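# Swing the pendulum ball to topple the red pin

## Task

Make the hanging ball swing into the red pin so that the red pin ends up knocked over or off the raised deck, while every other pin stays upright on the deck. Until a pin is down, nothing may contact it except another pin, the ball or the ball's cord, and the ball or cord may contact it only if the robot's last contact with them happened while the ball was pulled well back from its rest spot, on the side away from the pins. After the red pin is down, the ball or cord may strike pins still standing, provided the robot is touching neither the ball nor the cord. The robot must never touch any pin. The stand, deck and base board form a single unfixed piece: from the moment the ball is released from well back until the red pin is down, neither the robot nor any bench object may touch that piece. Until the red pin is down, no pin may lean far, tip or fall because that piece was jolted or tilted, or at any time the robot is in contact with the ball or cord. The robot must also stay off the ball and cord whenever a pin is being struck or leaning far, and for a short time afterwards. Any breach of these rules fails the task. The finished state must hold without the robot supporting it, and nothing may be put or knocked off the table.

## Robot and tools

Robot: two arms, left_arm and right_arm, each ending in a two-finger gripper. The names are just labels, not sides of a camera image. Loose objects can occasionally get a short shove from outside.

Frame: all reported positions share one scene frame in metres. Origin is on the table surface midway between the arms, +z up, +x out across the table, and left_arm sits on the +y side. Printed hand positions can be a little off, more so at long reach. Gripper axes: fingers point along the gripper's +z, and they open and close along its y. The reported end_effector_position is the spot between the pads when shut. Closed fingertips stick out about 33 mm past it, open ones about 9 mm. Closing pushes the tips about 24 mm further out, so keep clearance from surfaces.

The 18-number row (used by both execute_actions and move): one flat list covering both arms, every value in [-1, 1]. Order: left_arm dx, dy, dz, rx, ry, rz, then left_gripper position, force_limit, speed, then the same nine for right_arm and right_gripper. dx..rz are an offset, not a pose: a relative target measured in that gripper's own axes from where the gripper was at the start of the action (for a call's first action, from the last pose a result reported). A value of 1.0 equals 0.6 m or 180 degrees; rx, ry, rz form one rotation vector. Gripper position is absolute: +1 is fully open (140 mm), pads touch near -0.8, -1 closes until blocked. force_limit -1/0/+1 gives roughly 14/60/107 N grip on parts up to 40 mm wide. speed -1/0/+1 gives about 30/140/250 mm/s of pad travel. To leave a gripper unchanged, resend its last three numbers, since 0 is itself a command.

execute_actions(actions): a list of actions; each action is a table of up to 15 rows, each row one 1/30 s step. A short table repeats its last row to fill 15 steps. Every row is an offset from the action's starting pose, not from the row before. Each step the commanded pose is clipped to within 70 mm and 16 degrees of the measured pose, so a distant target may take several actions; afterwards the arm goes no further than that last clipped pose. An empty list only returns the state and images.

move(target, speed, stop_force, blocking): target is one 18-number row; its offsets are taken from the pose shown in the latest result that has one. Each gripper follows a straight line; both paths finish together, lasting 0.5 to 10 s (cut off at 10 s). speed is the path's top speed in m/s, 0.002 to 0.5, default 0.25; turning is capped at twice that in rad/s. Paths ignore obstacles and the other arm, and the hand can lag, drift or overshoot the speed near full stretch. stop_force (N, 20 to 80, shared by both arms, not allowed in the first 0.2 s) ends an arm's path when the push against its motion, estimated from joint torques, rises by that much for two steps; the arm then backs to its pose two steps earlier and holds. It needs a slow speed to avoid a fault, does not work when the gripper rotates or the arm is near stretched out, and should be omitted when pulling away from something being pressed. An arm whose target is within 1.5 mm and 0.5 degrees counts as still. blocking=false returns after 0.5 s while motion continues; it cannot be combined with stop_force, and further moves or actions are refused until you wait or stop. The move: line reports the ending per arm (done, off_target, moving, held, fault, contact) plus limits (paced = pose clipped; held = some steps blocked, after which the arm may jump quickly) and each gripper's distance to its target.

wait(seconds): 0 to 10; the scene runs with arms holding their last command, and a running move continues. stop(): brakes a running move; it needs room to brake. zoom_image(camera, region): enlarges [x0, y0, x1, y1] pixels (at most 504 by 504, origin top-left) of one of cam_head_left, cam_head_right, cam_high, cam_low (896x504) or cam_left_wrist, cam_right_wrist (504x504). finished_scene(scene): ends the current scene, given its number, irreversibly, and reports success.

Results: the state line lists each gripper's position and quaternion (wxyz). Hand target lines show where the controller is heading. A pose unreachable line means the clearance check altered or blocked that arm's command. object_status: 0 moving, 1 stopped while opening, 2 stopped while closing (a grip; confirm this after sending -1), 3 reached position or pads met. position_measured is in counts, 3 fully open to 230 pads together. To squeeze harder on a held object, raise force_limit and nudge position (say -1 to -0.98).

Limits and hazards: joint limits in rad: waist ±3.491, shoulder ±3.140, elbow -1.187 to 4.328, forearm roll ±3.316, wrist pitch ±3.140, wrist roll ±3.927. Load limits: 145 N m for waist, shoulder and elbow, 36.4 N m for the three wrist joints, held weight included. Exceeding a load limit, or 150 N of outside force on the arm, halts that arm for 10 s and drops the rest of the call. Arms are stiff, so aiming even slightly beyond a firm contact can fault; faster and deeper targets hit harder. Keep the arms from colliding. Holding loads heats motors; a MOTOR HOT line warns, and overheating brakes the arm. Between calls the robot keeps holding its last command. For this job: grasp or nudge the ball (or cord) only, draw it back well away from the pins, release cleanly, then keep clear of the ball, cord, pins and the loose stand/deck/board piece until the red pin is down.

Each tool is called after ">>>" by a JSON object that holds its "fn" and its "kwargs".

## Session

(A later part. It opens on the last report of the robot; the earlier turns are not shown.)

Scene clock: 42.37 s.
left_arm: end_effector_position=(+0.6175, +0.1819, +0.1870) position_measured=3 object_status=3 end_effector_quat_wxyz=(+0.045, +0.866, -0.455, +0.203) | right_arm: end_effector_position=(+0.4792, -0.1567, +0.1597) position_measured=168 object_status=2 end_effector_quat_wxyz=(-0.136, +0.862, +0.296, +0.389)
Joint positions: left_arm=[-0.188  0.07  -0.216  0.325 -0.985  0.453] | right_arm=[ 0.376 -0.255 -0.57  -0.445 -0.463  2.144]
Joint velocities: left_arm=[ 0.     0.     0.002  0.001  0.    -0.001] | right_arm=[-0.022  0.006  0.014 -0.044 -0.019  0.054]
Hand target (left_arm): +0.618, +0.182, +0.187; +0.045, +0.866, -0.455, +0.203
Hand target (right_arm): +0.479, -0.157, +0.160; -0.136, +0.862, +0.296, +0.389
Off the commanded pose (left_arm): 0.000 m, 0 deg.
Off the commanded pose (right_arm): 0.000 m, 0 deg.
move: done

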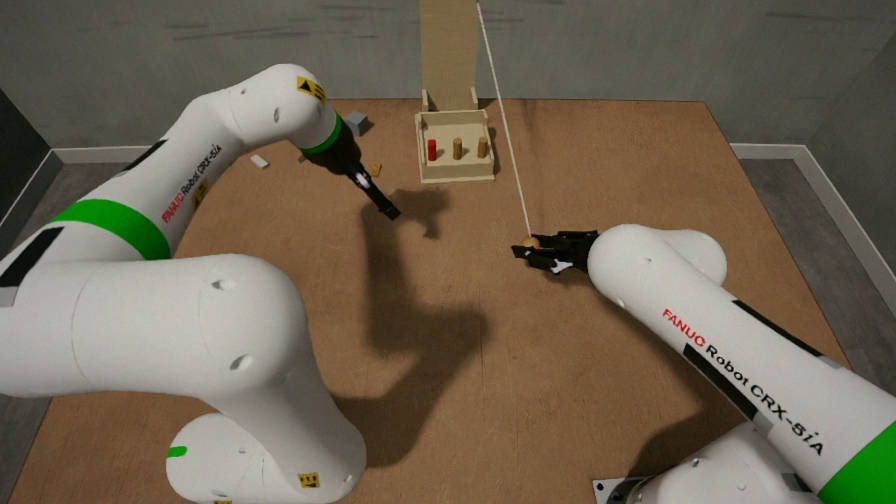

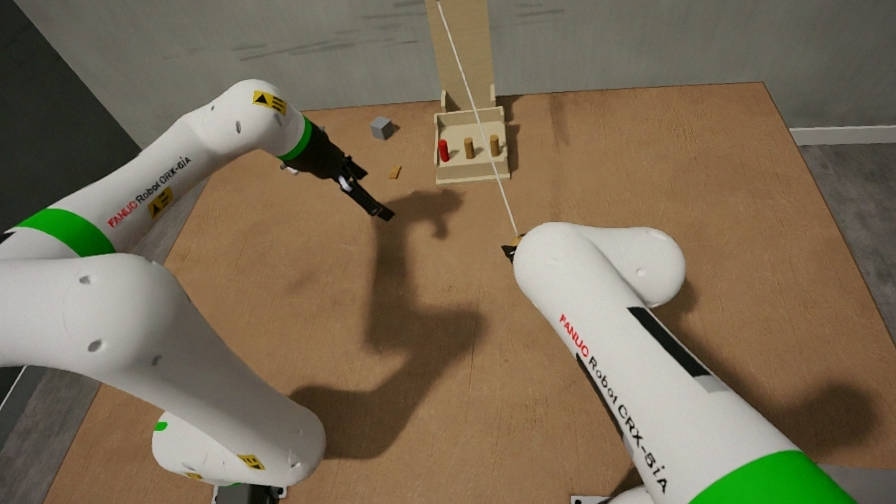

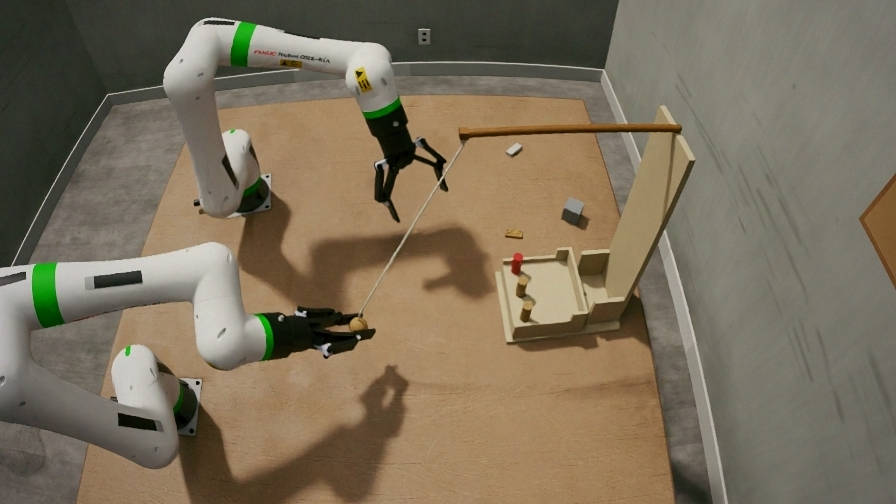

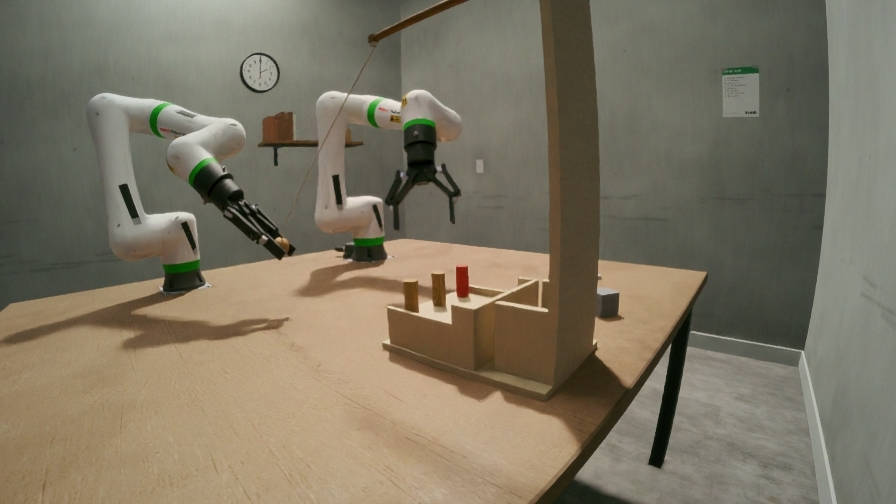

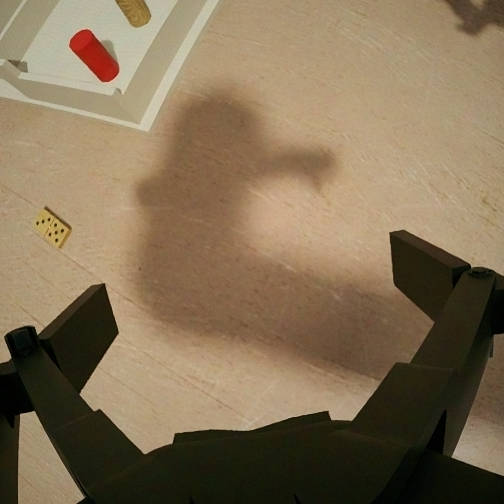

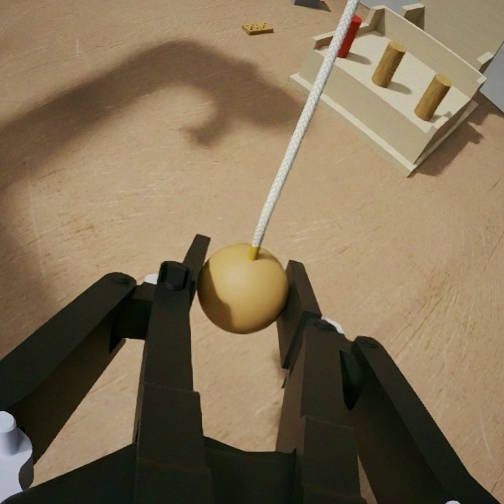

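>>> {"fn": "execute_actions", "kwargs": {"actions": [[[0,0,0,0,0,0,1,0,0,0,0,0,0,0,0,1,0,1]],[[0,0,0,0,0,0,1,0,0,0,0,-0.12,0,0,0,1,0,1]]]}}

>>> {"fn": "wait", "kwargs": {"seconds": 8}}

Scene clock: 45.47 s.
left_arm: end_effector_position=(+0.6175, +0.1819, +0.1870) position_measured=3 object_status=3 end_effector_quat_wxyz=(+0.045, +0.866, -0.455, +0.203) | right_arm: end_effector_position=(+0.4367, -0.1903, +0.2073) position_measured=3 object_status=3 end_effector_quat_wxyz=(-0.136, +0.862, +0.296, +0.389)
Joint positions: left_arm=[-0.188  0.07  -0.216  0.325 -0.985  0.453] | right_arm=[ 0.33  -0.445 -0.593 -0.391 -0.635  2.092]
Joint velocities: left_arm=[ 0.     0.     0.001  0.001 -0.    -0.   ] | right_arm=[-0.    -0.007 -0.003  0.006 -0.007 -0.007]
Hand target (left_arm): +0.618, +0.182, +0.187; +0.045, +0.866, -0.455, +0.203
Hand target (right_arm): +0.437, -0.190, +0.207; -0.136, +0.862, +0.296, +0.389
Off the commanded pose (left_arm): 0.000 m, 0 deg.
Off the commanded pose (right_arm): 0.000 m, 0 deg.

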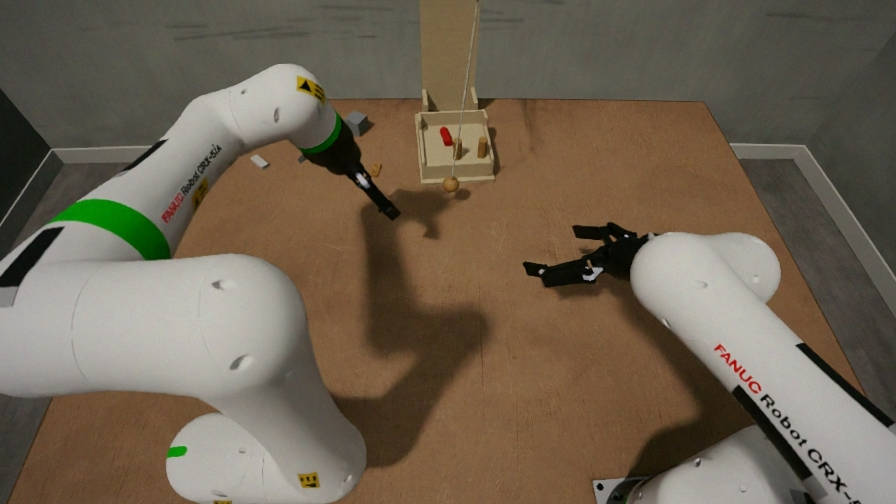

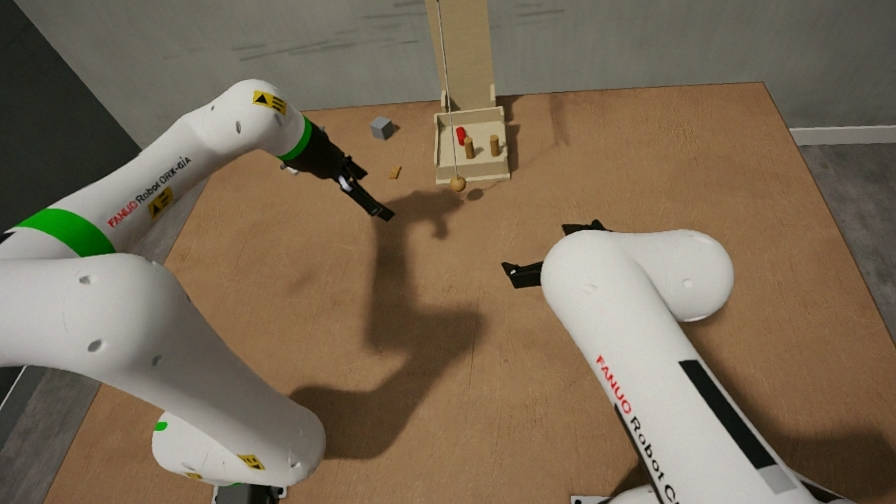

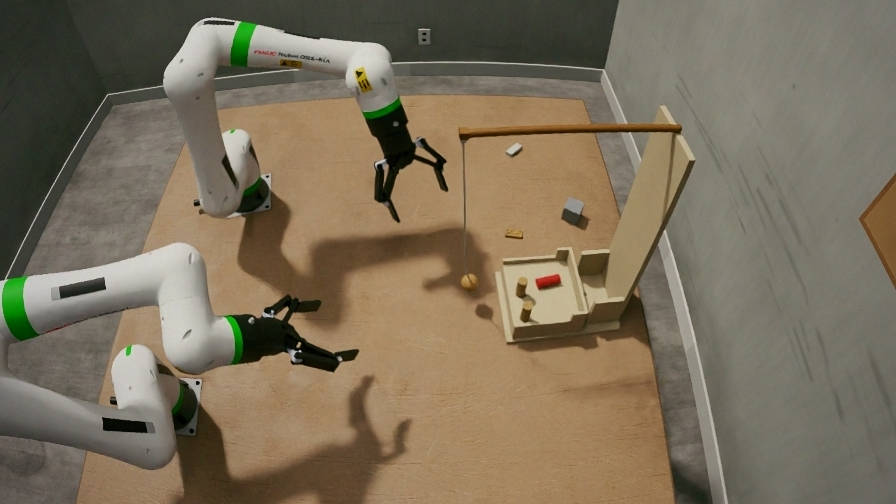

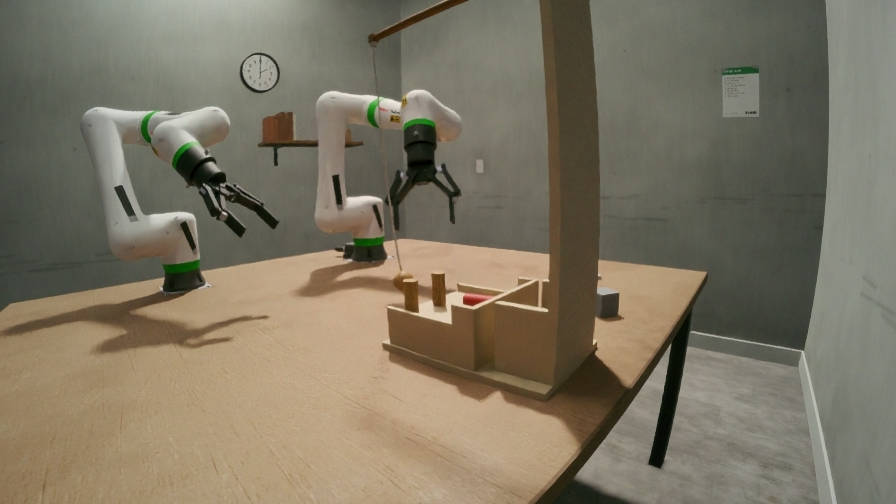

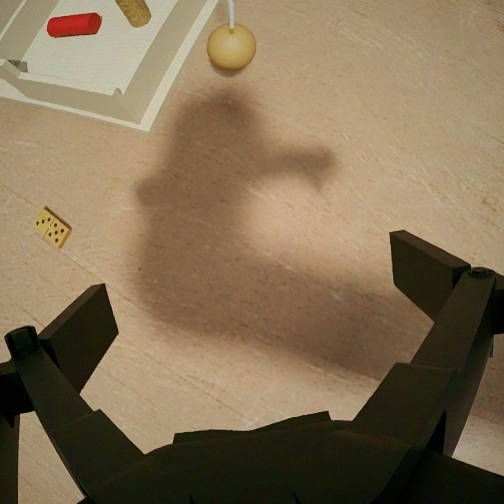

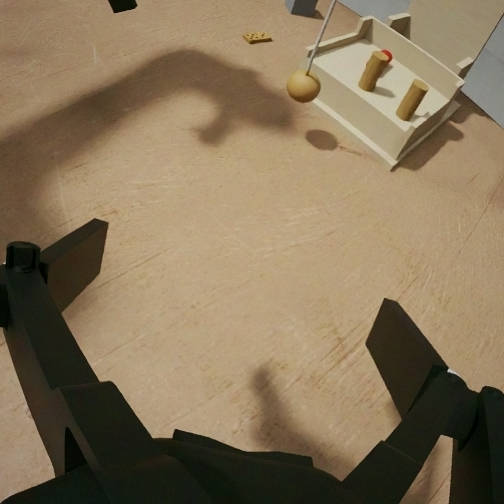

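Scene clock: 53.47 s.
left_arm: end_effector_position=(+0.6175, +0.1819, +0.1870) position_measured=3 object_status=3 end_effector_quat_wxyz=(+0.045, +0.866, -0.455, +0.203) | right_arm: end_effector_position=(+0.4366, -0.1903, +0.2074) position_measured=3 object_status=3 end_effector_quat_wxyz=(-0.136, +0.862, +0.296, +0.389)
Joint positions: left_arm=[-0.188  0.07  -0.216  0.325 -0.985  0.453] | right_arm=[ 0.33  -0.446 -0.593 -0.39  -0.635  2.092]
Joint velocities: left_arm=[ 0.     0.    -0.    -0.002  0.001  0.001] | right_arm=[ 0.    -0.001 -0.001  0.001  0.     0.001]
Hand target (left_arm): +0.618, +0.182, +0.187; +0.045, +0.866, -0.455, +0.203
Hand target (right_arm): +0.437, -0.190, +0.207; -0.136, +0.862, +0.296, +0.389
Off the commanded pose (left_arm): 0.000 m, 0 deg.
Off the commanded pose (right_arm): 0.000 m, 0 deg.
wait: 8.00 s; at rest by 0.17 s

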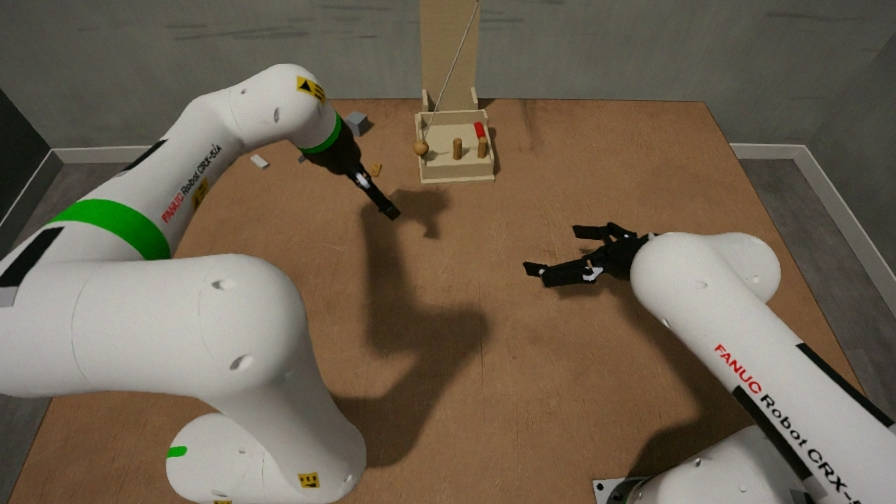

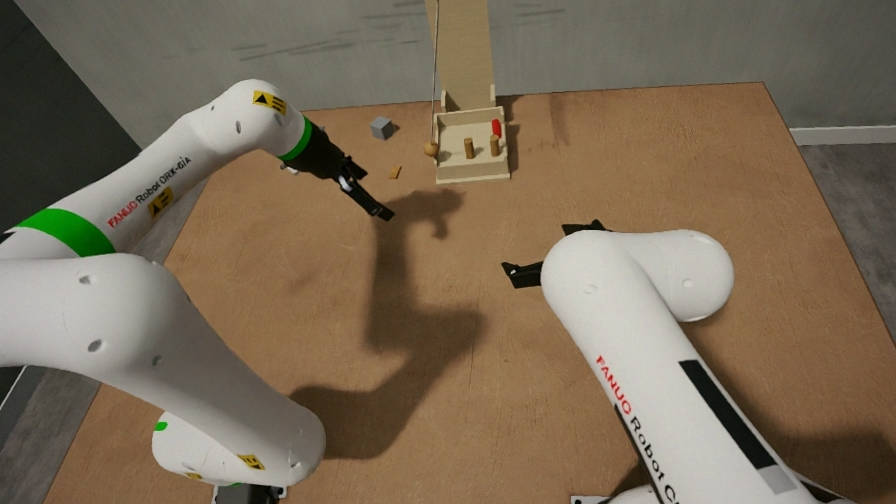

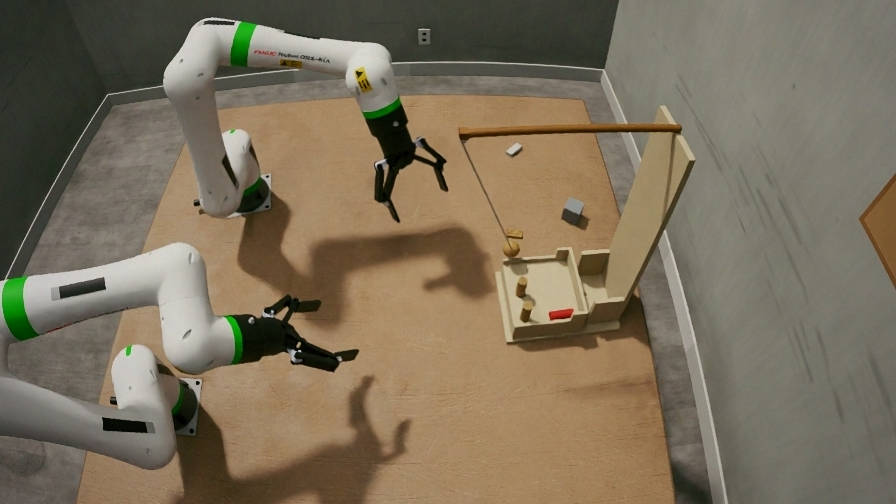

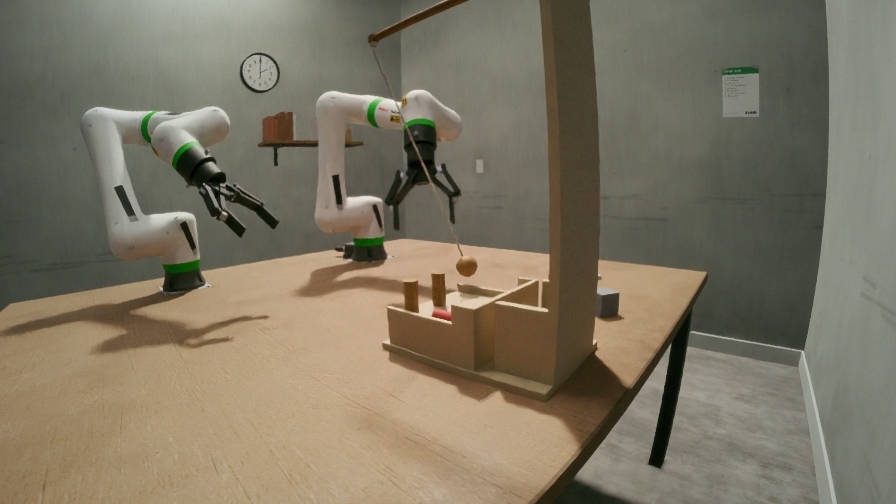

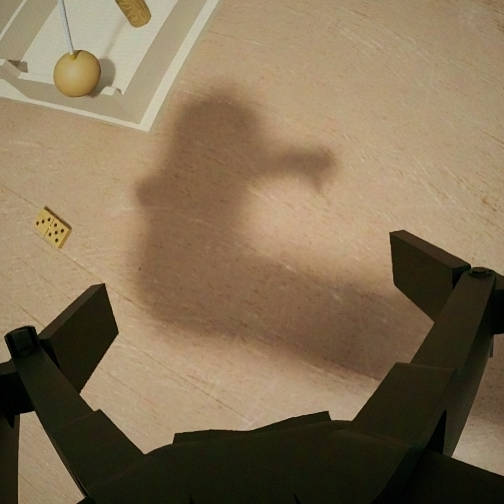

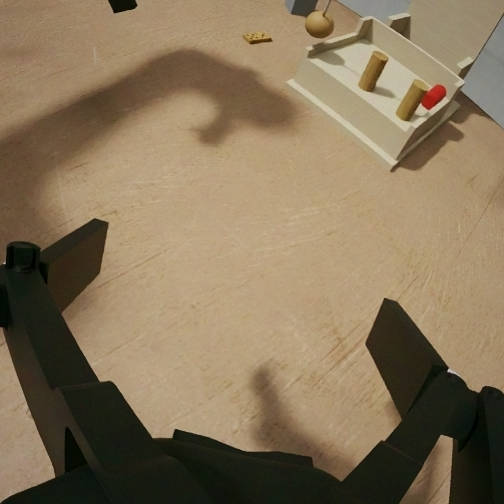

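>>> {"fn": "finished_scene", "kwargs": {"scene": 1}}

The scene is finished: the task was done.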